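# Press home the two drive blanks marked PUSH HOME

## Task

Using the work order image, find the two drive blanks labelled PUSH HOME and press each one inward until it stops and clicks into its latch; leave every other blank untouched. The rack is loose on the table, so it may only tilt a little at most (more than slight tipping is a failure) and must finish in its original spot. The blanks have to stay latched by themselves once the robot lets go; nothing may be knocked or pushed off the table.

## Robot and tools

Robot: two 6-joint arms with parallel grippers, named left_arm and right_arm. The names do not refer to image sides. In the shared scene frame the origin sits on the table top midway between the arms, +z is up, +x runs out over the table, and left_arm is on the +y side. Base roots: left_arm at (-0.023, +0.237, 0) m, quat_wxyz (+1.000, 0, 0, -0.028); right_arm at (+0.031, -0.321, 0) m, quat_wxyz (+0.996, 0, 0, -0.092).

execute_actions takes "actions": a list holding either nothing, one action, or one wait, plus an optional "pictures" boolean.
- Empty list: no command; returns the present state with camera images.
- Action: {"rows": [[...]], "steps": N}, N from 5 to 15 (default 15), each step 1/30 s. Every row is one control step; if there are fewer rows than steps, the last row repeats. A row is one flat list of 14 numbers covering both arms, even if only one moves: left_arm waist, shoulder, elbow, wrist pitch, wrist yaw, wrist roll, gripper opening, then the same seven for right_arm. The six joint values are absolute target angles in radians, in the same form Joint positions reports them, not offsets. Stated ranges per arm: waist -2.880..2.880, shoulder 0.000..3.142, elbow 0.000..3.019, wrist pitch -1.693..1.571, wrist yaw -1.571..1.571, wrist roll -2.094..2.094. True limits may sit up to 0.019 rad either way; a target more than 0.019 past a stated end, and beyond the current angle, gets the whole call refused (nothing is sent). A target past the real end is clipped there, and the result may say "joint sent to its limit" (possibly about an earlier action); absence of that line proves nothing. The opening is an absolute value from -1 (closed) to +1 (fully open, 0.094 m between pads).
- Wait: {"steps": N} with no rows, N up to 300; it adds no command and counts from the previous result, including your reply time.
Images come back only for an empty list or when "pictures": true is passed.

Motion limits: each step the sent target for a joint stays within a fixed lead of its measured angle (waist 0.264, shoulder 0.32, elbow 0.276, wrist pitch 0.33, wrist yaw 0.186, wrist roll 0.522 rad), and if targets would put the gripper over 70 mm from where it is, all are scaled back. So long moves take several actions. Each action's result is captured 5 steps before it ends; those last steps run while you compose the next call. The arms keep heading for the last row sent until everything has nearly stopped or a step is HELD; after that only a new action pushes further. Simulated time keeps running while you think and write.

Result lines: the state line `left_arm: …` | `right_arm: …` lists each gripper's end_effector_position (m) and end_effector_quat_wxyz in the scene frame; the position is the point between finger pads, about 1 cm behind the fingertips, and may be off, more so at long reach. Fingers point along the gripper's +z and close along its y. Joint positions and Joint velocities give per arm the six joints (rad, rad/s) and then the pad gap (m, m/s). grip_measured is the measured opening on the command scale; readings may be off by about 1 mm. To grip, command roughly 0.03 below grip_measured; pad force caps near 50 to 62 N. "joint command not followed" means the clearance check altered or blocked joint targets on some steps; HELD marks steps where your row was partly or wholly not sent. MOTOR HOT appears at 85 °C; at 100 °C the arm stops holding and drops (OVER-TEMPERATURE FAULT), so avoid holding loads or pressing for long.

zoom_image: {"camera": name, "region": [x0, y0, x1, y1]} in pixels of that camera's latest image, origin top-left, box at most 504 by 504. Cameras: cam_high, cam_low, cam_left_wrist, cam_right_wrist, all 504x504. Intrinsics: cam_high fx=fy=489.521, cx 253.371, cy 252.381; cam_low 316.146, 253.969, 251.909; cam_left_wrist 357.767, 249.945, 250.738; cam_right_wrist 350.079, 250.935, 252.011 (all with radial distortion). The wrist camera frame has +z forward, +x image right, +y image down.

show_instructions (no arguments) shows the work order reference image telling which blanks are marked PUSH HOME. read_manual returns only URDF licence text. finished_scene {"scene": n} ends and grades the current scene irreversibly; call it only when both marked blanks are latched and the robot is clear. Replying without a tool call ends everything.

Suggested order: look and read the work order, identify the two target slots in the rack, approach each with a closed or near-closed gripper, push in along the slot direction with moderate, short moves, confirm the blank stopped and latched, then back away. Brace or push gently since the rack is free to slide and tip; it must stay upright and in place. Do not disturb other blanks, let the arms collide or press on each other, or slam into anything; hard pushes, slips and drops count against you.

Each tool is called after "Emit:" by a JSON object that holds its "method" and its "body", one argument or row to a line.

Reference images:

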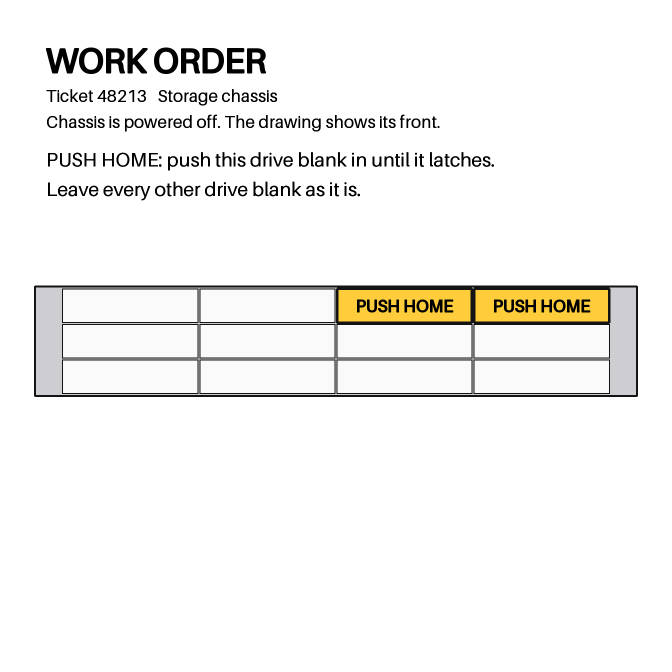

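## Session

Emit:
{"method": "execute_actions", "body": {
  "actions": []
}}

Scene clock: 0.00 s of 5100.00 s.
left_arm: end_effector_position=(+0.3041, -0.1301, +0.1448) grip_measured=+1.000 end_effector_quat_wxyz=(-0.004, -0.005, +1.000, +0.006) | right_arm: end_effector_position=(+0.3618, -0.4638, +0.1293) grip_measured=+1.000 end_effector_quat_wxyz=(+0.148, +0.878, +0.449, +0.081)
Joint positions: left_arm=[-0.787  1.675  1.384 -1.294 -0.003 -0.853  0.094] | right_arm=[-0.185  1.142  0.762 -0.861  0.075  1.814  0.094]
Joint velocities: left_arm=[ 0.005  0.005  0.017 -0.017 -0.007 -0.007  0.   ] | right_arm=[-0.015 -0.005  0.007 -0.012 -0.081 -0.007  0.   ]

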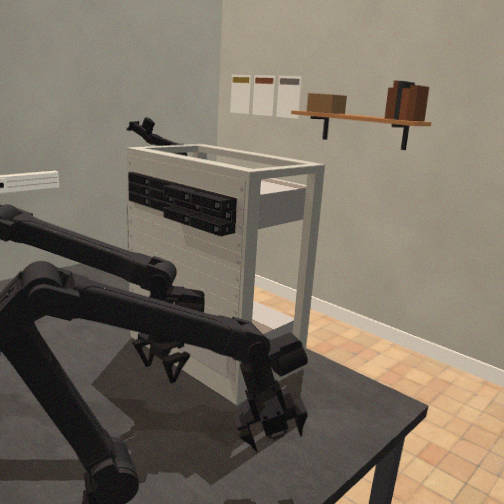

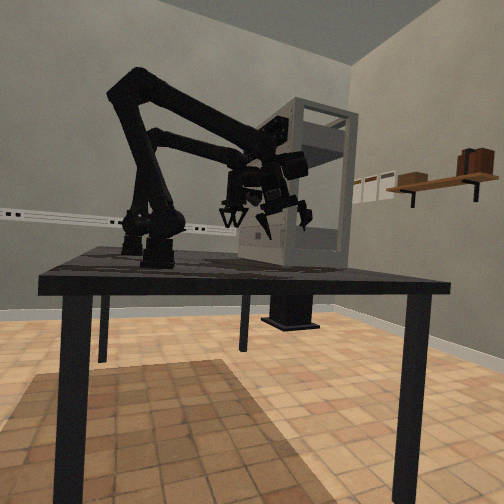

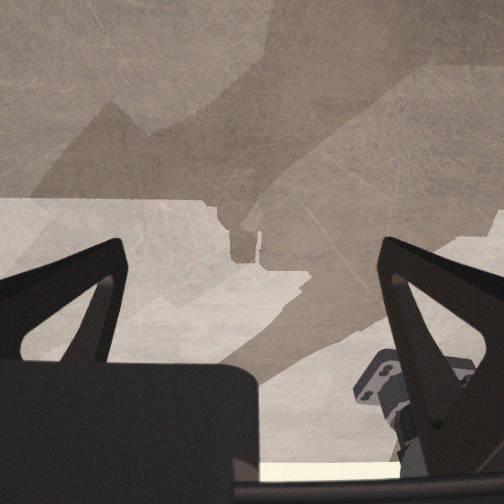

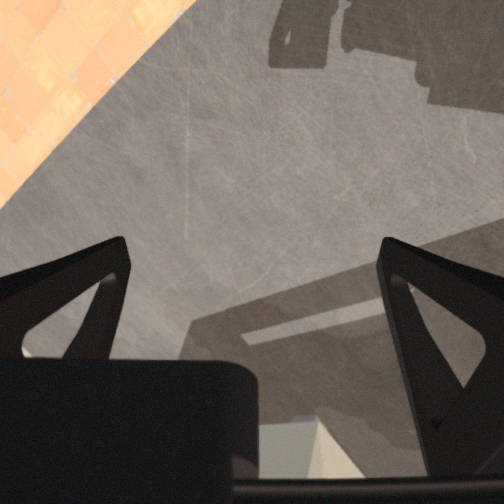

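Emit:
{"method": "execute_actions", "body": {
  "actions": [
    {"rows":[[-0.5,0.6,0.9,-1.0,0,0,1,0,0.6,0.9,-0.3,0,0,-1]]}
  ]
}}

Emit:
{"method": "execute_actions", "body": {
  "actions": [
    {"steps":30}
  ]
}}

Emit:
{"method": "execute_actions", "body": {
  "actions": [
    {"rows":[[0,0.6,1.1,-0.3,0,0,1,0.4,0.6,1.0,-0.2,0,0,-1]]}
  ]
}}

Emit:
{"method": "execute_actions", "body": {
  "actions": [
    {"steps":30}
  ],
  "pictures": true
}}

Emit:
{"method": "zoom_image", "body": {
  "camera": "cam_high",
  "region": [100,110,340,270]
}}

Scene clock: 0.80 s of 5100.00 s.
left_arm: end_effector_position=(+0.2996, +0.0349, +0.1522) grip_measured=+1.000 end_effector_quat_wxyz=(+0.094, +0.113, +0.988, -0.044) | right_arm: end_effector_position=(+0.4170, -0.4273, +0.2675) grip_measured=-0.985 end_effector_quat_wxyz=(+0.351, +0.703, +0.568, +0.245)
Joint positions: left_arm=[-0.503  1.248  0.933 -1.047 -0.002 -0.332  0.094] | right_arm=[-0.075  0.873  0.766 -0.579  0.017  1.514  0.001]
Joint velocities: left_arm=[ 0.611 -1.988 -0.799  0.066  0.022  1.385  0.   ] | right_arm=[ 0.22  -1.011  0.012  0.803 -0.066 -0.872 -0.003]
Steps of this call (steps 1 to 14: nothing new was sent; steps 15 to 24: the first 10 steps of this action). Readings (joint positions):
15: left_arm=[-0.780 1.665 1.366 -1.268 0.000 -0.819] | right_arm=[-0.183 1.135 0.762 -0.846 0.067 1.791]
16: left_arm=[-0.768 1.640 1.325 -1.214 0.003 -0.772] | right_arm=[-0.174 1.121 0.760 -0.819 0.056 1.759]
18: left_arm=[-0.713 1.573 1.228 -1.149 0.003 -0.681] | right_arm=[-0.146 1.073 0.763 -0.757 0.041 1.697]
22: left_arm=[-0.561 1.377 1.014 -1.060 0.001 -0.447] | right_arm=[-0.093 0.942 0.765 -0.637 0.022 1.575]
24: the state above

Scene clock: 1.80 s of 5100.00 s.
left_arm: end_effector_position=(+0.2326, +0.0805, +0.3496) grip_measured=+1.000 end_effector_quat_wxyz=(+0.397, +0.241, +0.878, -0.113) | right_arm: end_effector_position=(+0.3818, -0.3912, +0.5002) grip_measured=-0.987 end_effector_quat_wxyz=(+0.695, +0.081, +0.712, -0.059)
Joint positions: left_arm=[-0.493  0.603  0.896 -1.012 -0.002 -0.012  0.094] | right_arm=[-0.01   0.593  0.88  -0.313  0.003  0.028  0.001]
Joint velocities: left_arm=[-0.005 -0.015 -0.002  0.007 -0.022 -0.051  0.   ] | right_arm=[ 0.005 -0.005 -0.007 -0.007 -0.081 -0.037  0.001]
Kept back: nothing.
Steps of this call (steps 1 to 5: the last 5 steps of your previous action; steps 6 to 30: the robot went on to your last target). Readings (joint positions):
1: left_arm=[-0.488 1.182 0.911 -1.046 -0.003 -0.290] | right_arm=[-0.068 0.839 0.767 -0.552 0.015 1.482]
2: left_arm=[-0.481 1.115 0.900 -1.045 -0.003 -0.256] | right_arm=[-0.062 0.807 0.768 -0.527 0.013 1.446]
4: left_arm=[-0.482 0.984 0.896 -1.037 -0.003 -0.201] | right_arm=[-0.051 0.746 0.775 -0.479 0.010 1.367]
8: left_arm=[-0.487 0.716 0.896 -1.018 -0.003 -0.114] | right_arm=[-0.032 0.650 0.805 -0.395 0.006 1.146]
30: the state above

Scene clock: 2.13 s of 5100.00 s.
left_arm: end_effector_position=(+0.3152, +0.1649, +0.4571) grip_measured=+1.000 end_effector_quat_wxyz=(+0.595, +0.079, +0.797, -0.066) | right_arm: end_effector_position=(+0.3701, -0.2405, +0.5657) grip_measured=-0.987 end_effector_quat_wxyz=(+0.746, -0.073, +0.655, +0.094)
Joint positions: left_arm=[-0.151  0.604  0.939 -0.623  0.002 -0.011  0.094] | right_arm=[ 0.418  0.598  0.955 -0.225 -0.003  0.014  0.001]
Joint velocities: left_arm=[ 1.001 -0.005  0.095  1.341 -0.022 -0.007  0.   ] | right_arm=[ 0.269  0.005  0.247  0.12   0.022 -0.095  0.   ]
Steps of this call (steps 1 to 10: the first 10 steps of this action). Readings (joint positions):
1: left_arm=[-0.485 0.603 0.897 -0.994 0.001 -0.011] | right_arm=[0.001 0.593 0.882 -0.306 0.007 0.027]
2: left_arm=[-0.458 0.604 0.898 -0.956 0.002 -0.011] | right_arm=[0.034 0.595 0.884 -0.293 0.008 0.026]
4: left_arm=[-0.385 0.604 0.907 -0.876 0.002 -0.011] | right_arm=[0.139 0.597 0.898 -0.271 0.007 0.025]
8: left_arm=[-0.227 0.604 0.930 -0.710 0.002 -0.011] | right_arm=[0.368 0.598 0.936 -0.236 -0.001 0.018]
10: the state above

Scene clock: 3.13 s of 5100.00 s.
left_arm: end_effector_position=(+0.3108, +0.2157, +0.6047) grip_measured=+1.000 end_effector_quat_wxyz=(+0.756, +0.017, +0.654, -0.027) | right_arm: end_effector_position=(+0.3682, -0.2432, +0.5754) grip_measured=-0.987 end_effector_quat_wxyz=(+0.754, -0.071, +0.647, +0.091)
Joint positions: left_arm=[-0.005  0.601  1.058 -0.312  0.001 -0.011  0.094] | right_arm=[ 0.411  0.598  0.968 -0.217 -0.003  0.012  0.001]
Joint velocities: left_arm=[ 0.005 -0.015 -0.002 -0.017 -0.007 -0.022  0.   ] | right_arm=[-0.005 -0.005 -0.017 -0.027 -0.066 -0.007 -0.001]
Kept back: nothing.
Steps of this call (steps 1 to 5: the last 5 steps of your previous action; steps 6 to 30: the robot went on to your last target). Readings (joint positions):
1: left_arm=[-0.120 0.604 0.943 -0.577 0.002 -0.011] | right_arm=[0.421 0.598 0.962 -0.222 -0.003 0.014]
2: left_arm=[-0.093 0.604 0.948 -0.533 0.001 -0.011] | right_arm=[0.420 0.598 0.966 -0.219 -0.003 0.013]
4: left_arm=[-0.053 0.604 0.962 -0.459 0.001 -0.011] | right_arm=[0.415 0.598 0.968 -0.217 -0.003 0.013]
8: left_arm=[-0.012 0.604 1.007 -0.358 0.001 -0.011] | right_arm=[0.411 0.598 0.968 -0.217 -0.003 0.012]
30: the state above
All arms were judged still, so your last target was given up. Only a new action makes them travel on or press farther. Fingers that are still opening or closing keep moving.

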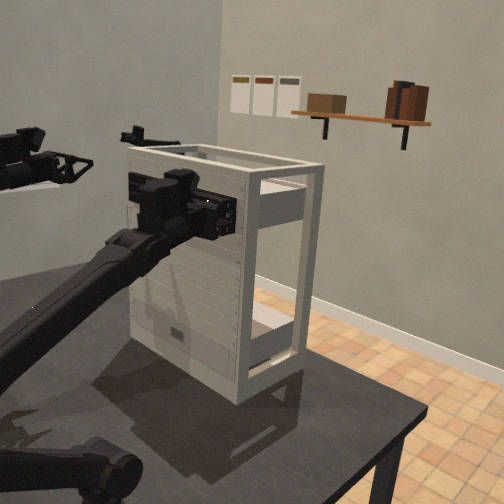

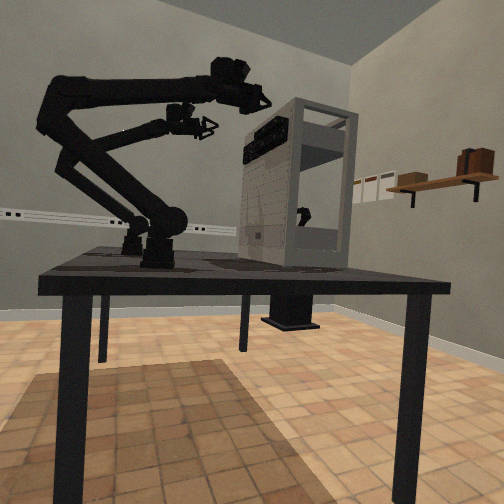

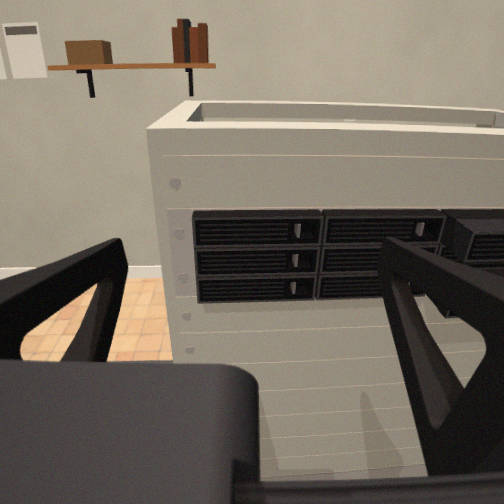

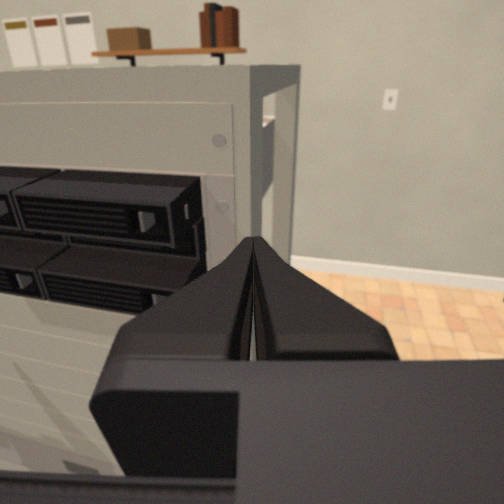

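Region (100, 110, 340, 270) of cam_high's 504x504 image, scaled by 2.100, with more detail than that image has.

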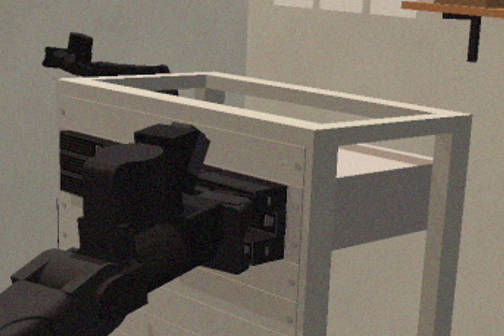

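Emit:
{"method": "execute_actions", "body": {
  "actions": [
    {"rows":[[0.13,0.9,1.9,-1.1,0,0,1,0.967,0.6,0.95,-0.19,0.4,0,-1]]}
  ]
}}

Emit:
{"method": "execute_actions", "body": {
  "actions": [
    {"steps":25}
  ]
}}

Emit:
{"method": "execute_actions", "body": {
  "actions": [
    {"rows":[[0.13,1.3,2.3,-1.1,0,0,1,0.967,0.8,1.05,-0.21,0.783,0,-1]]}
  ]
}}

Emit:
{"method": "execute_actions", "body": {
  "actions": [
    {"rows":[[0.13,1.664,2.48,-1.1,0,0,1,0.967,0.862,1.085,-0.18,0.783,0,-1]]}
  ]
}}

Emit:
{"method": "execute_actions", "body": {
  "actions": [
    {"steps":25}
  ],
  "pictures": true
}}

Scene clock: 4.40 s of 5100.00 s.
left_arm: end_effector_position=(+0.3756, +0.2674, +0.6103) grip_measured=+1.000 end_effector_quat_wxyz=(+0.559, -0.037, +0.828, +0.019) | right_arm: end_effector_position=(+0.3103, -0.1190, +0.5596) grip_measured=-0.987 end_effector_quat_wxyz=(+0.727, -0.120, +0.652, +0.179)
Joint positions: left_arm=[ 0.134  0.962  1.583 -1.005 -0.    -0.011  0.094] | right_arm=[ 1.003  0.601  0.944 -0.212  0.391  0.009  0.001]
Joint velocities: left_arm=[-0.005  0.103  0.505 -0.452  0.007  0.066  0.   ] | right_arm=[ 0.005  0.005 -0.007  0.007 -0.037  0.007  0.001]
Steps of this call (steps 1 to 28: nothing new was sent; steps 29 to 38: the first 10 steps of this action). Readings (joint positions):
29: left_arm=[0.002 0.613 1.074 -0.352 0.003 -0.011] | right_arm=[0.433 0.598 0.966 -0.216 0.084 0.011]
30: left_arm=[0.023 0.642 1.121 -0.436 0.004 -0.011] | right_arm=[0.491 0.598 0.963 -0.213 0.191 0.011]
32: left_arm=[0.080 0.748 1.260 -0.627 0.003 -0.011] | right_arm=[0.655 0.598 0.955 -0.212 0.355 0.011]
36: left_arm=[0.134 0.941 1.536 -0.966 -0.000 -0.011] | right_arm=[0.965 0.600 0.944 -0.212 0.391 0.010]
38: the state above

Scene clock: 5.23 s of 5100.00 s.
left_arm: end_effector_position=(+0.2668, +0.2589, +0.7600) grip_measured=+1.000 end_effector_quat_wxyz=(+0.668, -0.033, +0.743, +0.023) | right_arm: end_effector_position=(+0.3161, -0.1277, +0.5596) grip_measured=-0.987 end_effector_quat_wxyz=(+0.730, -0.109, +0.654, +0.167)
Joint positions: left_arm=[ 0.134  0.888  1.877 -1.095 -0.    -0.011  0.094] | right_arm=[ 0.976  0.601  0.944 -0.212  0.398  0.009  0.001]
Joint velocities: left_arm=[ 0.005  0.034  0.007 -0.002 -0.022  0.022  0.   ] | right_arm=[-0.015  0.005 -0.007  0.012  0.051 -0.037 -0.001]
Kept back: nothing.
Steps of this call (steps 1 to 5: the last 5 steps of your previous action; steps 6 to 25: the robot went on to your last target). Readings (joint positions):
1: left_arm=[0.134 0.962 1.600 -1.019 -0.000 -0.011] | right_arm=[1.001 0.601 0.944 -0.212 0.394 0.009]
2: left_arm=[0.134 0.962 1.618 -1.031 -0.000 -0.011] | right_arm=[0.995 0.601 0.944 -0.212 0.396 0.009]
4: left_arm=[0.134 0.960 1.661 -1.050 -0.000 -0.011] | right_arm=[0.982 0.601 0.944 -0.212 0.397 0.009]
8: left_arm=[0.134 0.951 1.747 -1.073 -0.000 -0.011] | right_arm=[0.976 0.601 0.944 -0.212 0.398 0.009]
25: the state above

Scene clock: 5.57 s of 5100.00 s.
left_arm: end_effector_position=(+0.3885, +0.2684, +0.8147) grip_measured=+1.000 end_effector_quat_wxyz=(+0.675, -0.033, +0.736, +0.023) | right_arm: end_effector_position=(+0.3907, -0.1311, +0.5281) grip_measured=-0.987 end_effector_quat_wxyz=(+0.703, -0.004, +0.711, +0.003)
Joint positions: left_arm=[ 0.134  1.249  2.266 -1.104 -0.    -0.011  0.094] | right_arm=[ 0.972  0.833  1.03  -0.212  0.778  0.009  0.001]
Joint velocities: left_arm=[-0.005  0.864  0.252  0.046  0.037  0.037  0.   ] | right_arm=[-0.005  0.015 -0.007 -0.002 -0.007 -0.066 -0.001]
Steps of this call (steps 1 to 10: the first 10 steps of this action). Readings (joint positions):
1: left_arm=[0.134 0.901 1.890 -1.100 -0.000 -0.011] | right_arm=[0.978 0.614 0.950 -0.212 0.477 0.009]
2: left_arm=[0.134 0.928 1.932 -1.107 -0.000 -0.011] | right_arm=[0.977 0.641 0.973 -0.212 0.581 0.009]
4: left_arm=[0.134 1.003 2.033 -1.107 -0.000 -0.011] | right_arm=[0.974 0.724 1.022 -0.212 0.740 0.009]
8: left_arm=[0.134 1.177 2.220 -1.106 -0.000 -0.011] | right_arm=[0.972 0.822 1.031 -0.212 0.777 0.009]
10: the state above

Scene clock: 6.07 s of 5100.00 s.
left_arm: end_effector_position=(+0.5841, +0.2837, +0.7101) grip_measured=+1.000 end_effector_quat_wxyz=(+0.595, -0.036, +0.803, +0.020) | right_arm: end_effector_position=(+0.3974, -0.1252, +0.5314) grip_measured=-0.987 end_effector_quat_wxyz=(+0.705, -0.001, +0.710, +0.003)
Joint positions: left_arm=[ 0.134  1.625  2.437 -1.107 -0.    -0.011  0.094] | right_arm=[ 0.972  0.86   1.048 -0.199  0.782  0.009  0.001]
Joint velocities: left_arm=[-0.005  0.718 -0.012 -0.002 -0.022 -0.066  0.   ] | right_arm=[-0.015  0.034 -0.002 -0.002 -0.022 -0.022 -0.   ]
Steps of this call (steps 1 to 5: the last 5 steps of your previous action; steps 6 to 15: the first 10 steps of this action). Readings (joint positions):
6: left_arm=[0.134 1.364 2.273 -1.106 -0.000 -0.011] | right_arm=[0.972 0.811 1.031 -0.210 0.781 0.009]
7: left_arm=[0.134 1.387 2.304 -1.107 -0.000 -0.011] | right_arm=[0.972 0.813 1.035 -0.207 0.782 0.009]
9: left_arm=[0.134 1.447 2.359 -1.107 -0.000 -0.011] | right_arm=[0.972 0.829 1.046 -0.201 0.782 0.009]
13: left_arm=[0.134 1.568 2.424 -1.107 -0.000 -0.011] | right_arm=[0.972 0.855 1.048 -0.199 0.782 0.009]
15: the state above

Scene clock: 6.90 s of 5100.00 s.
left_arm: end_effector_position=(+0.6149, +0.2861, +0.6770) grip_measured=+1.000 end_effector_quat_wxyz=(+0.573, -0.036, +0.819, +0.019) | right_arm: end_effector_position=(+0.3975, -0.1250, +0.5313) grip_measured=-0.987 end_effector_quat_wxyz=(+0.705, -0.001, +0.710, +0.003)
Joint positions: left_arm=[ 0.134  1.68   2.437 -1.107 -0.    -0.011  0.094] | right_arm=[ 0.972  0.86   1.048 -0.199  0.782  0.009  0.001]
Joint velocities: left_arm=[ 0.005 -0.005 -0.022  0.012 -0.081 -0.022  0.   ] | right_arm=[ 0.005 -0.015 -0.007 -0.002  0.022 -0.022  0.   ]
Kept back: nothing.
Steps of this call (steps 1 to 5: the last 5 steps of your previous action; steps 6 to 25: the robot went on to your last target). Readings (joint positions):
1: left_arm=[0.134 1.649 2.437 -1.107 -0.000 -0.011] | right_arm=[0.972 0.860 1.048 -0.199 0.782 0.009]
2: left_arm=[0.134 1.671 2.437 -1.107 -0.000 -0.011] | right_arm=[0.972 0.860 1.048 -0.199 0.782 0.009]
4: left_arm=[0.134 1.703 2.437 -1.107 -0.000 -0.011] | right_arm=[0.972 0.860 1.048 -0.199 0.782 0.009]
8: left_arm=[0.134 1.717 2.437 -1.107 -0.000 -0.011] | right_arm=[0.972 0.860 1.048 -0.199 0.782 0.009]
25: the state above

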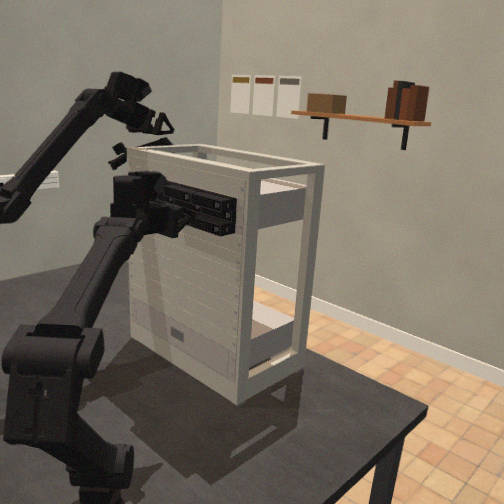

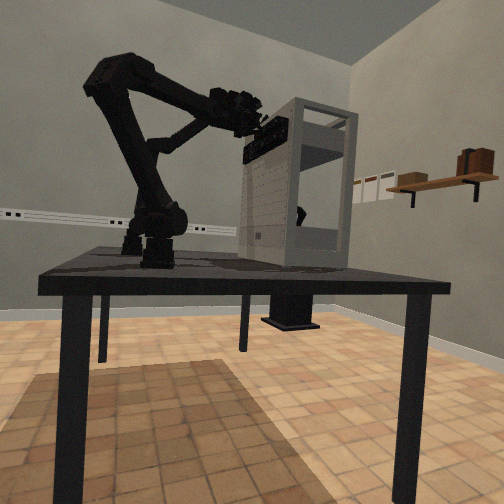

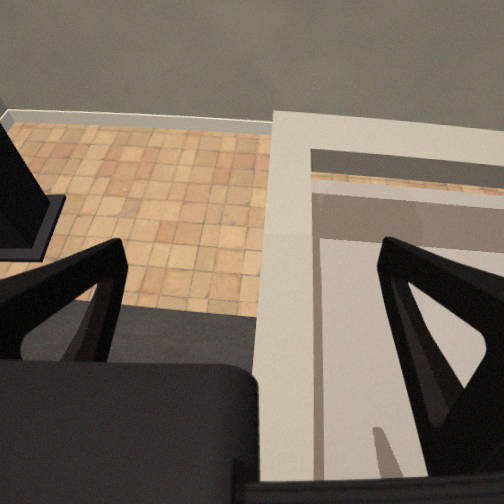

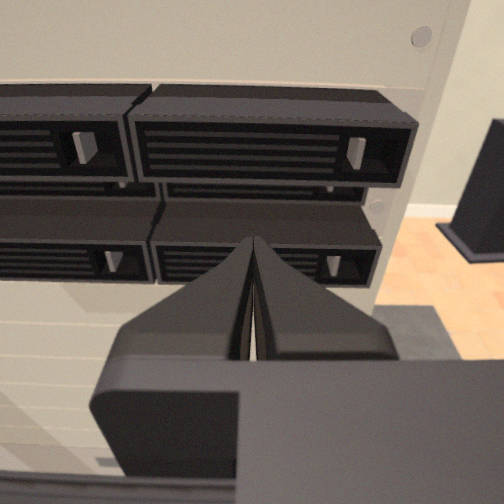

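Emit:
{"method": "execute_actions", "body": {
  "actions": [
    {"rows":[[0.098,1.664,2.48,-1.15,0,0,1,0.96,0.86,1.13,-0.2,0.77,0,-1],[0.098,1.664,2.48,-1.2,0,0,1,0.95,0.86,1.15,-0.21,0.76,0,-1],[0.098,1.664,2.48,-1.25,0,0,1,0.94,0.87,1.16,-0.22,0.75,0,-1],[0.098,1.664,2.48,-1.3,0,0,1,0.93,0.88,1.16,-0.22,0.74,0,-1],[0.098,1.664,2.48,-1.35,0,0,1,0.912,0.895,1.162,-0.225,0.733,0,-1],[0.098,1.664,2.48,-1.41,0,0,1,0.912,0.895,1.162,-0.225,0.733,0,-1]]}
  ]
}}

Emit:
{"method": "execute_actions", "body": {
  "actions": [
    {"steps":12}
  ],
  "pictures": true
}}

Scene clock: 7.57 s of 5100.00 s.
left_arm: end_effector_position=(+0.5828, +0.2625, +0.6206) grip_measured=+1.000 end_effector_quat_wxyz=(+0.457, -0.026, +0.889, +0.007) | right_arm: end_effector_position=(+0.4073, -0.1381, +0.5709) grip_measured=-0.987 end_effector_quat_wxyz=(+0.720, +0.016, +0.694, +0.014)
Joint positions: left_arm=[ 0.099  1.678  2.442 -1.384 -0.    -0.015  0.094] | right_arm=[ 0.918  0.875  1.13  -0.206  0.737  0.009  0.001]
Joint velocities: left_arm=[-0.015 -0.063  0.046 -0.173 -0.037  0.051  0.   ] | right_arm=[-0.063  0.005  0.012 -0.032 -0.022 -0.007  0.001]
Steps of this call (steps 1 to 10: the robot went on to your last target; steps 11 to 20: the first 10 steps of this action). Readings (joint positions):
11: left_arm=[0.132 1.680 2.437 -1.113 -0.000 -0.011] | right_arm=[0.972 0.860 1.051 -0.199 0.778 0.009]
12: left_arm=[0.130 1.680 2.438 -1.131 -0.000 -0.011] | right_arm=[0.972 0.861 1.058 -0.199 0.770 0.009]
14: left_arm=[0.118 1.680 2.439 -1.202 -0.000 -0.011] | right_arm=[0.964 0.865 1.084 -0.204 0.751 0.009]
18: left_arm=[0.100 1.680 2.439 -1.370 -0.001 -0.014] | right_arm=[0.927 0.875 1.128 -0.205 0.737 0.009]
20: the state above

Scene clock: 7.97 s of 5100.00 s.
left_arm: end_effector_position=(+0.5811, +0.2624, +0.6209) grip_measured=+1.000 end_effector_quat_wxyz=(+0.456, -0.026, +0.890, +0.007) | right_arm: end_effector_position=(+0.4105, -0.1354, +0.5664) grip_measured=-0.987 end_effector_quat_wxyz=(+0.716, +0.013, +0.698, +0.010)
Joint positions: left_arm=[ 0.099  1.677  2.444 -1.391 -0.    -0.015  0.094] | right_arm=[ 0.917  0.885  1.13  -0.21   0.736  0.009  0.001]
Joint velocities: left_arm=[-0.005  0.005 -0.007 -0.027  0.007 -0.037  0.   ] | right_arm=[-0.024 -0.015  0.002  0.007  0.066 -0.022  0.   ]
Kept back: nothing.
Steps of this call (steps 1 to 5: the last 5 steps of your previous action; steps 6 to 12: the robot went on to your last target). Readings (joint positions):
1: left_arm=[0.099 1.678 2.442 -1.387 -0.000 -0.015] | right_arm=[0.917 0.876 1.130 -0.207 0.737 0.009]
2: left_arm=[0.099 1.677 2.443 -1.390 -0.000 -0.015] | right_arm=[0.917 0.878 1.130 -0.208 0.736 0.009]
4: left_arm=[0.099 1.677 2.444 -1.391 -0.000 -0.015] | right_arm=[0.917 0.881 1.130 -0.209 0.736 0.009]
8: left_arm=[0.099 1.677 2.444 -1.391 -0.000 -0.015] | right_arm=[0.917 0.885 1.130 -0.210 0.736 0.009]
12: the state above

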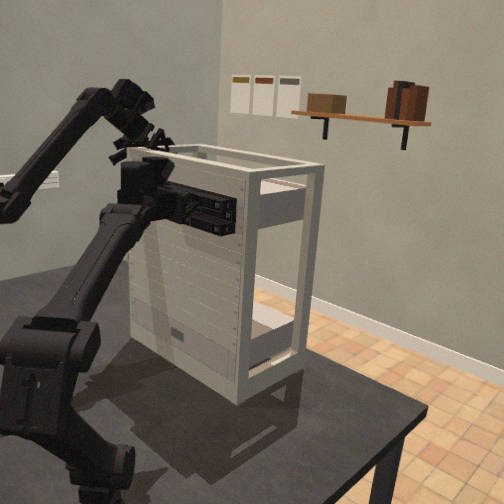

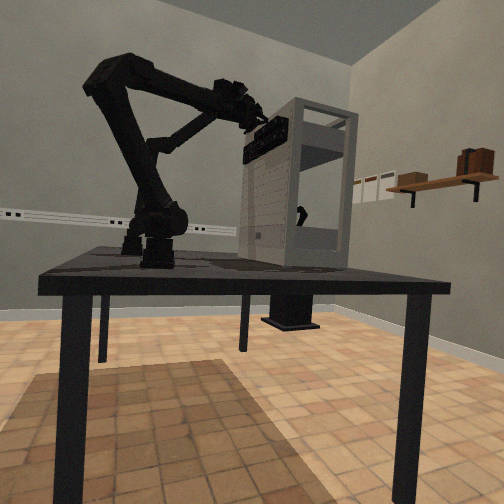

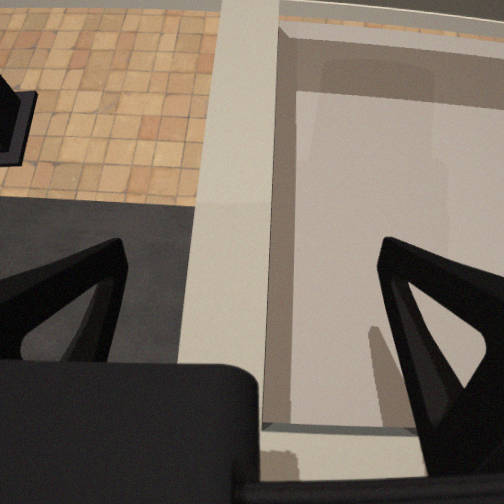

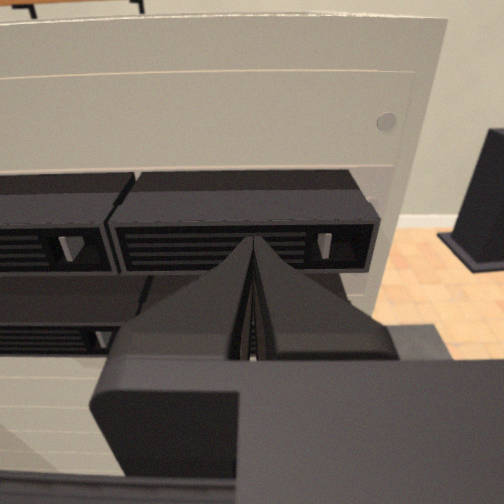

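Emit:
{"method": "execute_actions", "body": {
  "actions": [
    {"rows":[[0.117,1.68,2.48,-1.51,0,0,1,0.912,0.91,1.15,-0.25,0.733,0,-1]]}
  ]
}}

Emit:
{"method": "execute_actions", "body": {
  "actions": [
    {"steps":10}
  ],
  "pictures": true
}}

Emit:
{"method": "zoom_image", "body": {
  "camera": "cam_high",
  "region": [80,70,260,250]
}}

Scene clock: 8.53 s of 5100.00 s.
left_arm: end_effector_position=(+0.5652, +0.2667, +0.6211) grip_measured=+1.000 end_effector_quat_wxyz=(+0.437, -0.037, +0.899, +0.004) | right_arm: end_effector_position=(+0.4160, -0.1305, +0.5549) grip_measured=-0.987 end_effector_quat_wxyz=(+0.706, +0.003, +0.709, +0.001)
Joint positions: left_arm=[ 0.108  1.674  2.47  -1.463  0.002 -0.032  0.094] | right_arm=[ 0.917  0.902  1.13  -0.235  0.736  0.009  0.001]
Joint velocities: left_arm=[-0.005  0.005  0.017  0.012 -0.022 -0.081  0.   ] | right_arm=[ 0.005  0.005 -0.017 -0.007  0.007 -0.007 -0.001]
Steps of this call (steps 1 to 7: the robot went on to your last target; steps 8 to 17: the first 10 steps of this action). Readings (joint positions):
8: left_arm=[0.100 1.677 2.447 -1.401 -0.000 -0.020] | right_arm=[0.917 0.886 1.130 -0.214 0.736 0.009]
9: left_arm=[0.101 1.678 2.453 -1.417 0.001 -0.027] | right_arm=[0.917 0.886 1.130 -0.220 0.736 0.009]
11: left_arm=[0.105 1.676 2.465 -1.448 0.001 -0.030] | right_arm=[0.917 0.891 1.130 -0.230 0.736 0.009]
15: left_arm=[0.108 1.674 2.470 -1.463 0.002 -0.031] | right_arm=[0.917 0.900 1.130 -0.234 0.736 0.009]
17: the state above

Scene clock: 8.87 s of 5100.00 s.
left_arm: end_effector_position=(+0.5651, +0.2667, +0.6211) grip_measured=+1.000 end_effector_quat_wxyz=(+0.437, -0.038, +0.899, +0.004) | right_arm: end_effector_position=(+0.4160, -0.1305, +0.5549) grip_measured=-0.987 end_effector_quat_wxyz=(+0.706, +0.003, +0.709, +0.001)
Joint positions: left_arm=[ 0.108  1.674  2.47  -1.464  0.002 -0.032  0.094] | right_arm=[ 0.917  0.902  1.13  -0.235  0.736  0.009  0.001]
Joint velocities: left_arm=[ 0.005 -0.015 -0.007  0.007 -0.037 -0.007  0.   ] | right_arm=[ 0.005 -0.015 -0.007 -0.012 -0.066 -0.022 -0.001]
Kept back: nothing.
Steps of this call (steps 1 to 5: the last 5 steps of your previous action; steps 6 to 10: the robot went on to your last target). Readings (joint positions):
1: left_arm=[0.108 1.674 2.470 -1.463 0.002 -0.032] | right_arm=[0.917 0.902 1.130 -0.235 0.736 0.009]
2: left_arm=[0.108 1.674 2.470 -1.463 0.002 -0.032] | right_arm=[0.917 0.902 1.130 -0.235 0.736 0.009]
4: left_arm=[0.108 1.674 2.470 -1.464 0.002 -0.032] | right_arm=[0.917 0.902 1.130 -0.235 0.736 0.009]
8: left_arm=[0.108 1.674 2.470 -1.464 0.002 -0.032] | right_arm=[0.917 0.902 1.130 -0.235 0.736 0.009]
10: the state above

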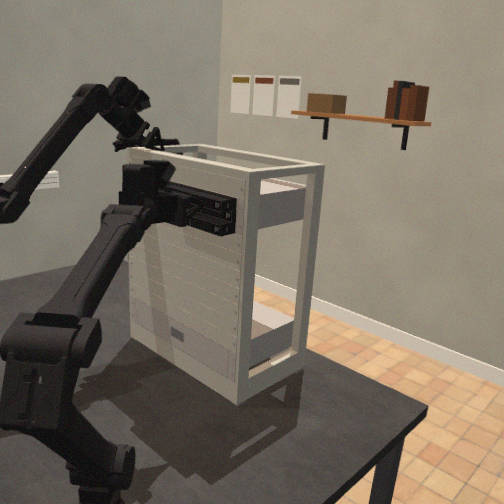

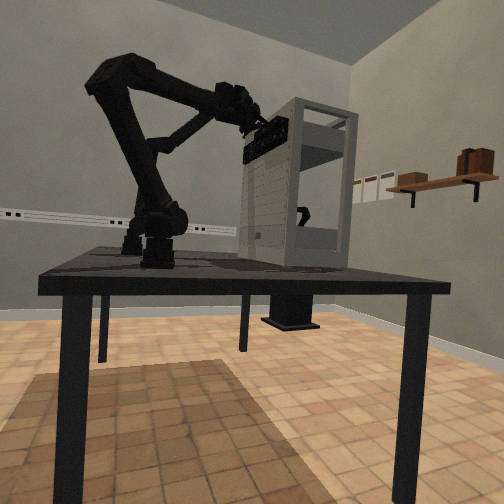

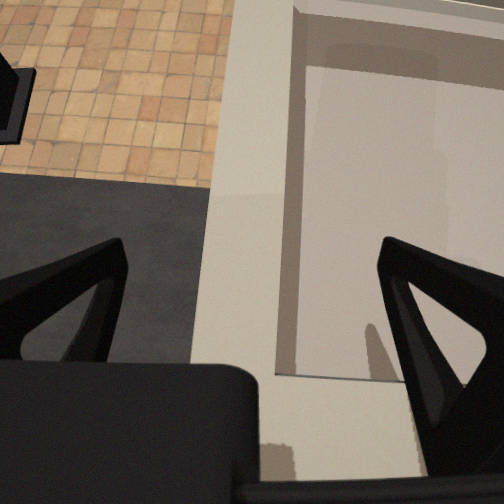

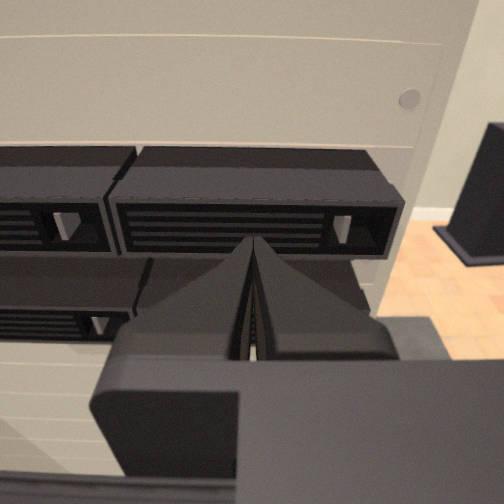

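Region (80, 70, 260, 250) of cam_high's 504x504 image, scaled by 2.800, with more detail than that image has.

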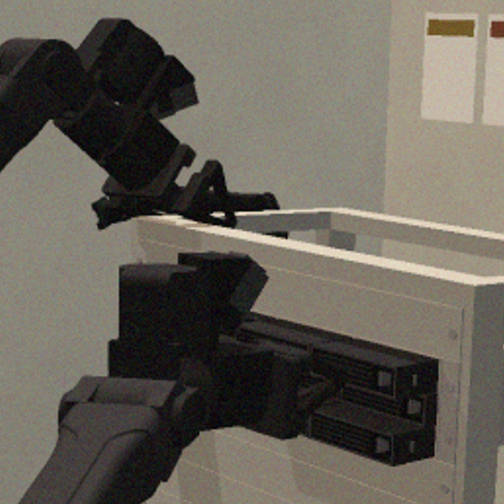

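Emit:
{"method": "execute_actions", "body": {
  "actions": [
    {"rows":[[0.11,1.68,2.48,-1.51,0,0,1,0.9,0.925,1.15,-0.24,0.72,0,-1],[0.11,1.68,2.48,-1.51,0,0,1,0.9,0.925,1.15,-0.24,0.72,0,-1],[0.11,1.68,2.48,-1.51,0,0,1,0.887,0.94,1.16,-0.23,0.707,0,-1],[0.11,1.68,2.48,-1.51,0,0,1,0.887,0.94,1.16,-0.23,0.707,0,-1],[0.11,1.68,2.48,-1.51,0,0,1,0.874,0.953,1.17,-0.22,0.694,0,-1],[0.11,1.68,2.48,-1.51,0,0,1,0.874,0.953,1.17,-0.22,0.694,0,-1],[0.11,1.68,2.48,-1.51,0,0,1,0.861,0.966,1.18,-0.21,0.681,0,-1],[0.11,1.68,2.48,-1.51,0,0,1,0.861,0.966,1.18,-0.21,0.681,0,-1],[0.11,1.68,2.48,-1.51,0,0,1,0.846,0.98,1.19,-0.2,0.668,0,-1],[0.11,1.68,2.48,-1.51,0,0,1,0.846,0.98,1.19,-0.2,0.668,0,-1],[0.11,1.68,2.48,-1.51,0,0,1,0.83,0.995,1.2,-0.19,0.652,0,-1]]}
  ]
}}

Emit:
{"method": "execute_actions", "body": {
  "actions": [
    {"steps":12}
  ],
  "pictures": true
}}

Scene clock: 9.50 s of 5100.00 s.
left_arm: end_effector_position=(+0.5651, +0.2667, +0.6211) grip_measured=+1.000 end_effector_quat_wxyz=(+0.437, -0.038, +0.899, +0.004) | right_arm: end_effector_position=(+0.4333, -0.1255, +0.5467) grip_measured=-0.987 end_effector_quat_wxyz=(+0.699, -0.010, +0.715, +0.004)
Joint positions: left_arm=[ 0.108  1.674  2.47  -1.464  0.002 -0.032  0.094] | right_arm=[ 0.881  0.936  1.139 -0.23   0.677  0.009  0.001]
Joint velocities: left_arm=[-0.015 -0.015 -0.002  0.002 -0.051  0.081  0.   ] | right_arm=[-0.151  0.132  0.071  0.061 -0.154 -0.007 -0.001]
Steps of this call (steps 1 to 9: the robot went on to your last target; steps 10 to 19: the first 10 steps of this action). Readings (joint positions):
10: left_arm=[0.108 1.674 2.470 -1.464 0.002 -0.032] | right_arm=[0.917 0.902 1.130 -0.235 0.730 0.009]
11: left_arm=[0.108 1.674 2.470 -1.464 0.002 -0.032] | right_arm=[0.916 0.903 1.130 -0.235 0.726 0.009]
13: left_arm=[0.108 1.674 2.470 -1.464 0.002 -0.032] | right_arm=[0.910 0.909 1.130 -0.235 0.713 0.009]
17: left_arm=[0.108 1.674 2.470 -1.464 0.002 -0.032] | right_arm=[0.891 0.929 1.134 -0.233 0.691 0.009]
19: the state above

Scene clock: 9.90 s of 5100.00 s.
left_arm: end_effector_position=(+0.5651, +0.2667, +0.6211) grip_measured=+1.000 end_effector_quat_wxyz=(+0.437, -0.038, +0.899, +0.004) | right_arm: end_effector_position=(+0.4471, -0.1250, +0.5473) grip_measured=-0.987 end_effector_quat_wxyz=(+0.700, -0.008, +0.714, +0.003)
Joint positions: left_arm=[ 0.108  1.674  2.47  -1.464  0.002 -0.032  0.094] | right_arm=[ 0.856  0.966  1.156 -0.214  0.655  0.009  0.001]
Joint velocities: left_arm=[-0.005 -0.005  0.002  0.007  0.051  0.095  0.   ] | right_arm=[ 0.005  0.015 -0.017  0.002  0.007  0.022  0.001]
Kept back: nothing.
Steps of this call (steps 1 to 5: the last 5 steps of your previous action; steps 6 to 12: the robot went on to your last target). Readings (joint positions):
1: left_arm=[0.108 1.674 2.470 -1.464 0.002 -0.032] | right_arm=[0.876 0.942 1.142 -0.228 0.669 0.009]
2: left_arm=[0.108 1.674 2.470 -1.464 0.002 -0.032] | right_arm=[0.869 0.947 1.145 -0.225 0.661 0.009]
4: left_arm=[0.108 1.674 2.470 -1.464 0.002 -0.032] | right_arm=[0.859 0.960 1.152 -0.218 0.655 0.009]
8: left_arm=[0.108 1.674 2.470 -1.464 0.002 -0.032] | right_arm=[0.856 0.966 1.156 -0.214 0.655 0.009]
12: the state above

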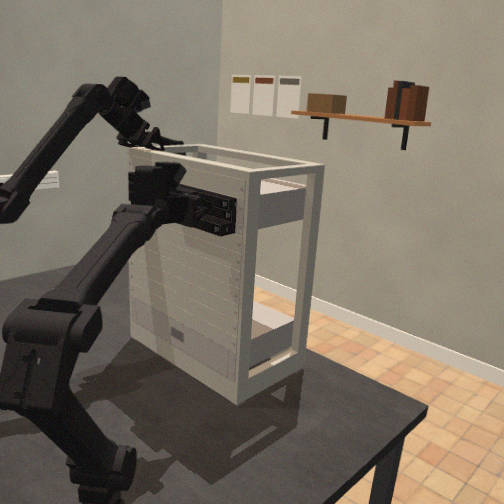

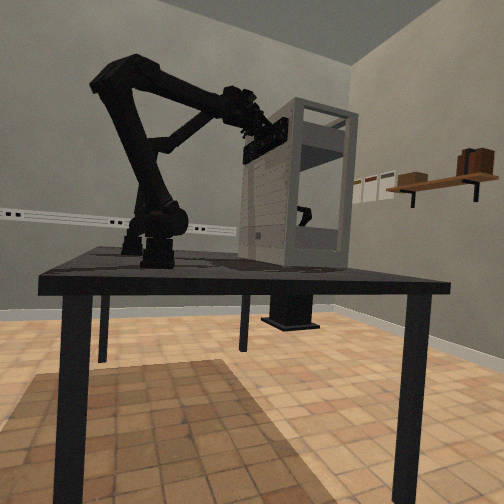

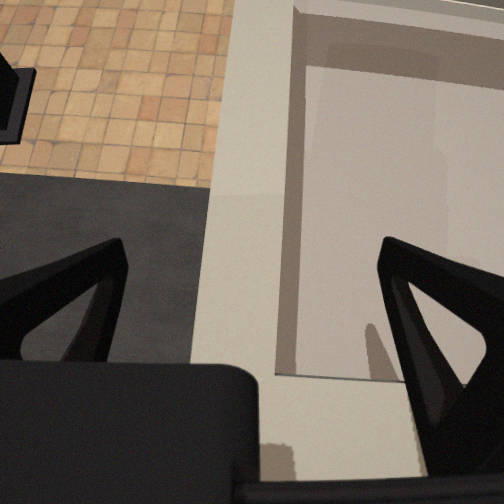

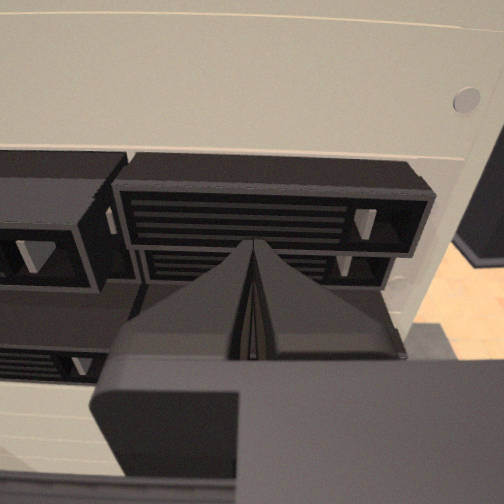

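Working; slightly low. Continue.

Emit:
{"method": "execute_actions", "body": {
  "actions": [
    {"rows":[[0.11,1.68,2.48,-1.51,0,0,1,0.82,1.0,1.22,-0.18,0.645,0,-1],[0.11,1.68,2.48,-1.51,0,0,1,0.82,1.0,1.22,-0.18,0.645,0,-1],[0.11,1.68,2.48,-1.51,0,0,1,0.8,1.015,1.235,-0.17,0.64,0,-1],[0.11,1.68,2.48,-1.51,0,0,1,0.8,1.015,1.235,-0.17,0.64,0,-1],[0.11,1.68,2.48,-1.51,0,0,1,0.785,1.03,1.245,-0.165,0.63,0,-1],[0.11,1.68,2.48,-1.51,0,0,1,0.785,1.03,1.245,-0.165,0.63,0,-1],[0.11,1.68,2.48,-1.51,0,0,1,0.77,1.05,1.25,-0.16,0.625,0,-1]]}
  ]
}}

Emit:
{"method": "execute_actions", "body": {
  "actions": [
    {"steps":8}
  ],
  "pictures": true
}}

Scene clock: 10.43 s of 5100.00 s.
left_arm: end_effector_position=(+0.5649, +0.2667, +0.6213) grip_measured=+1.000 end_effector_quat_wxyz=(+0.437, -0.039, +0.899, +0.003) | right_arm: end_effector_position=(+0.4598, -0.1259, +0.5527) grip_measured=-0.987 end_effector_quat_wxyz=(+0.702, -0.006, +0.712, +0.005)
Joint positions: left_arm=[ 0.108  1.674  2.471 -1.464  0.002 -0.034  0.094] | right_arm=[ 0.829  0.993  1.181 -0.205  0.628  0.009  0.001]
Joint velocities: left_arm=[-0.024 -0.015 -0.012 -0.012 -0.037 -0.022  0.   ] | right_arm=[-0.015  0.005  0.002  0.007 -0.037 -0.051 -0.001]
Steps of this call (steps 1 to 6: the robot went on to your last target; steps 7 to 16: the first 10 steps of this action). Readings (joint positions):
7: left_arm=[0.108 1.674 2.470 -1.464 0.002 -0.032] | right_arm=[0.855 0.967 1.157 -0.214 0.654 0.009]
8: left_arm=[0.108 1.674 2.470 -1.464 0.002 -0.032] | right_arm=[0.853 0.967 1.158 -0.214 0.651 0.009]
10: left_arm=[0.108 1.674 2.470 -1.464 0.002 -0.032] | right_arm=[0.846 0.974 1.164 -0.211 0.643 0.009]
14: left_arm=[0.108 1.674 2.471 -1.464 0.002 -0.034] | right_arm=[0.829 0.994 1.181 -0.205 0.629 0.009]
16: the state above

Scene clock: 10.70 s of 5100.00 s.
left_arm: end_effector_position=(+0.5649, +0.2667, +0.6213) grip_measured=+1.000 end_effector_quat_wxyz=(+0.437, -0.039, +0.899, +0.003) | right_arm: end_effector_position=(+0.4598, -0.1259, +0.5527) grip_measured=-0.987 end_effector_quat_wxyz=(+0.702, -0.006, +0.712, +0.005)
Joint positions: left_arm=[ 0.108  1.674  2.471 -1.464  0.002 -0.034  0.094] | right_arm=[ 0.829  0.993  1.181 -0.205  0.628  0.009  0.001]
Joint velocities: left_arm=[ 0.015  0.005 -0.017  0.007 -0.081 -0.11   0.   ] | right_arm=[-0.005 -0.005 -0.012  0.002 -0.022 -0.066  0.001]
Kept back: nothing.
Steps of this call (steps 1 to 5: the last 5 steps of your previous action; steps 6 to 8: the robot went on to your last target). Readings (joint positions):
1: left_arm=[0.108 1.674 2.471 -1.464 0.002 -0.034] | right_arm=[0.829 0.993 1.181 -0.205 0.628 0.009]
2: left_arm=[0.108 1.674 2.471 -1.464 0.002 -0.034] | right_arm=[0.829 0.993 1.181 -0.205 0.628 0.009]
4: left_arm=[0.108 1.674 2.471 -1.464 0.002 -0.034] | right_arm=[0.829 0.993 1.181 -0.205 0.628 0.009]
8: the state above

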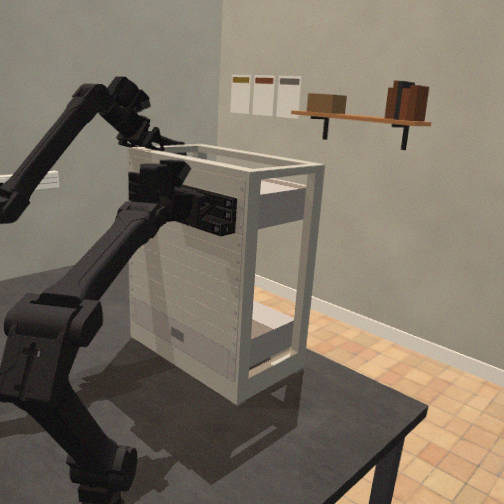

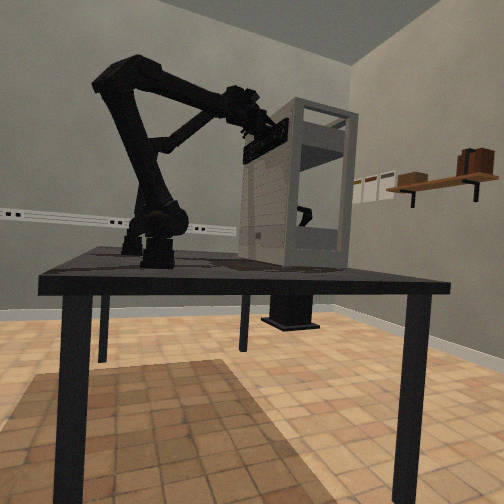

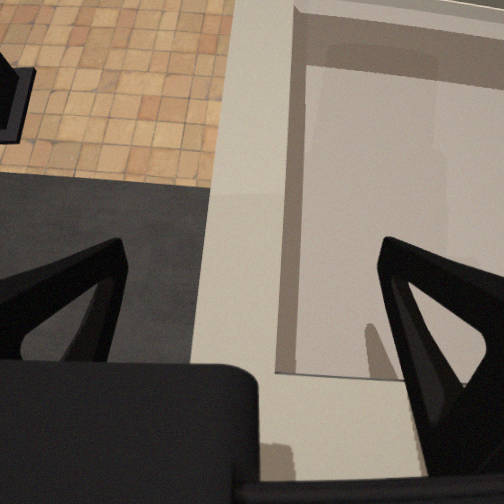

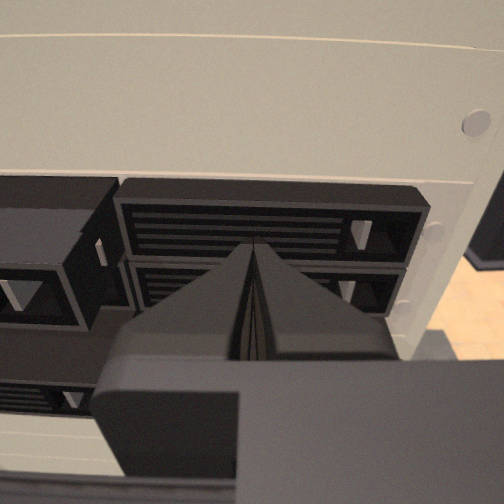

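Emit:
{"method": "execute_actions", "body": {
  "actions": [
    {"rows":[[0.11,1.69,2.44,-1.54,0,0,1,0.76,1.06,1.25,-0.16,0.625,0,-1],[0.11,1.69,2.44,-1.54,0,0,1,0.76,1.06,1.25,-0.16,0.625,0,-1],[0.11,1.69,2.44,-1.54,0,0,1,0.75,1.07,1.25,-0.16,0.625,0,-1],[0.11,1.69,2.44,-1.54,0,0,1,0.75,1.07,1.25,-0.16,0.625,0,-1],[0.11,1.69,2.44,-1.54,0,0,1,0.74,1.085,1.25,-0.16,0.625,0,-1]]}
  ],
  "pictures": true
}}

Emit:
{"method": "zoom_image", "body": {
  "camera": "cam_high",
  "region": [170,160,260,250]
}}

Scene clock: 11.23 s of 5100.00 s.
left_arm: end_effector_position=(+0.5641, +0.2669, +0.6202) grip_measured=+1.000 end_effector_quat_wxyz=(+0.434, -0.045, +0.900, +0.000) | right_arm: end_effector_position=(+0.4603, -0.1257, +0.5522) grip_measured=-0.987 end_effector_quat_wxyz=(+0.702, -0.006, +0.712, +0.005)
Joint positions: left_arm=[ 0.109  1.674  2.471 -1.47   0.002 -0.048  0.094] | right_arm=[ 0.828  0.994  1.181 -0.205  0.628  0.009  0.001]
Joint velocities: left_arm=[-0.005 -0.015 -0.022 -0.012  0.007  0.037  0.   ] | right_arm=[ 0.005 -0.024  0.007 -0.007 -0.007 -0.007  0.001]
Steps of this call (steps 1 to 6: the robot went on to your last target; steps 7 to 16: the first 10 steps of this action). Readings (joint positions):
7: left_arm=[0.108 1.674 2.471 -1.467 0.002 -0.036] | right_arm=[0.829 0.993 1.181 -0.205 0.628 0.009]
8: left_arm=[0.108 1.674 2.471 -1.468 0.002 -0.039] | right_arm=[0.829 0.993 1.181 -0.205 0.628 0.009]
10: left_arm=[0.108 1.674 2.471 -1.469 0.002 -0.043] | right_arm=[0.829 0.993 1.181 -0.205 0.628 0.009]
14: left_arm=[0.109 1.674 2.471 -1.470 0.002 -0.048] | right_arm=[0.828 0.994 1.181 -0.205 0.628 0.009]
16: the state above

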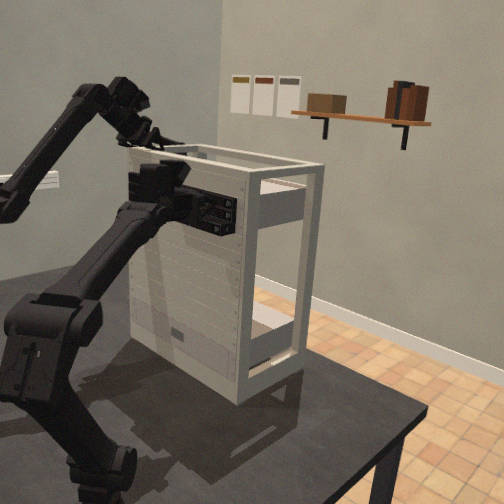

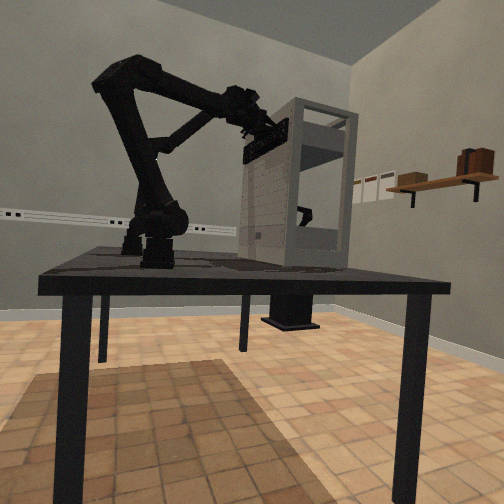

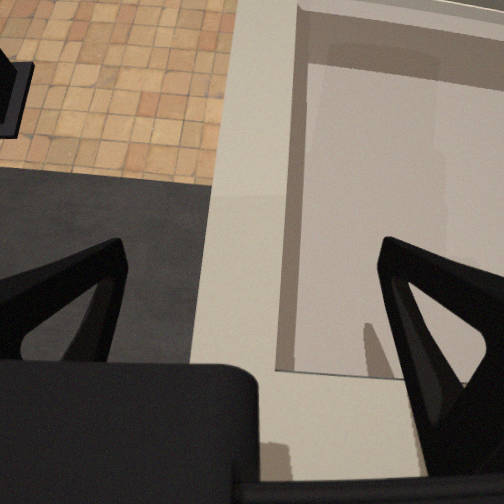

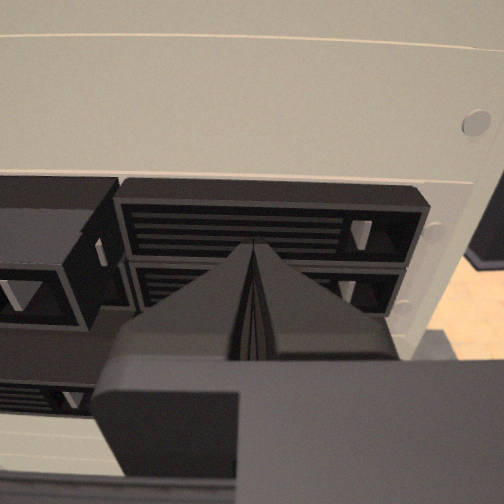

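Region (170, 160, 260, 250) of cam_high's 504x504 image, scaled by 5.600, with more detail than that image has.

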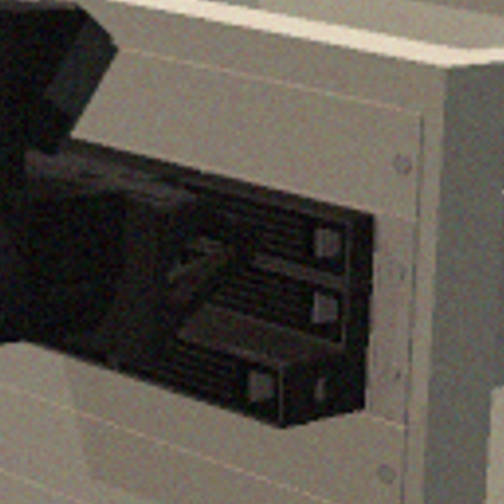

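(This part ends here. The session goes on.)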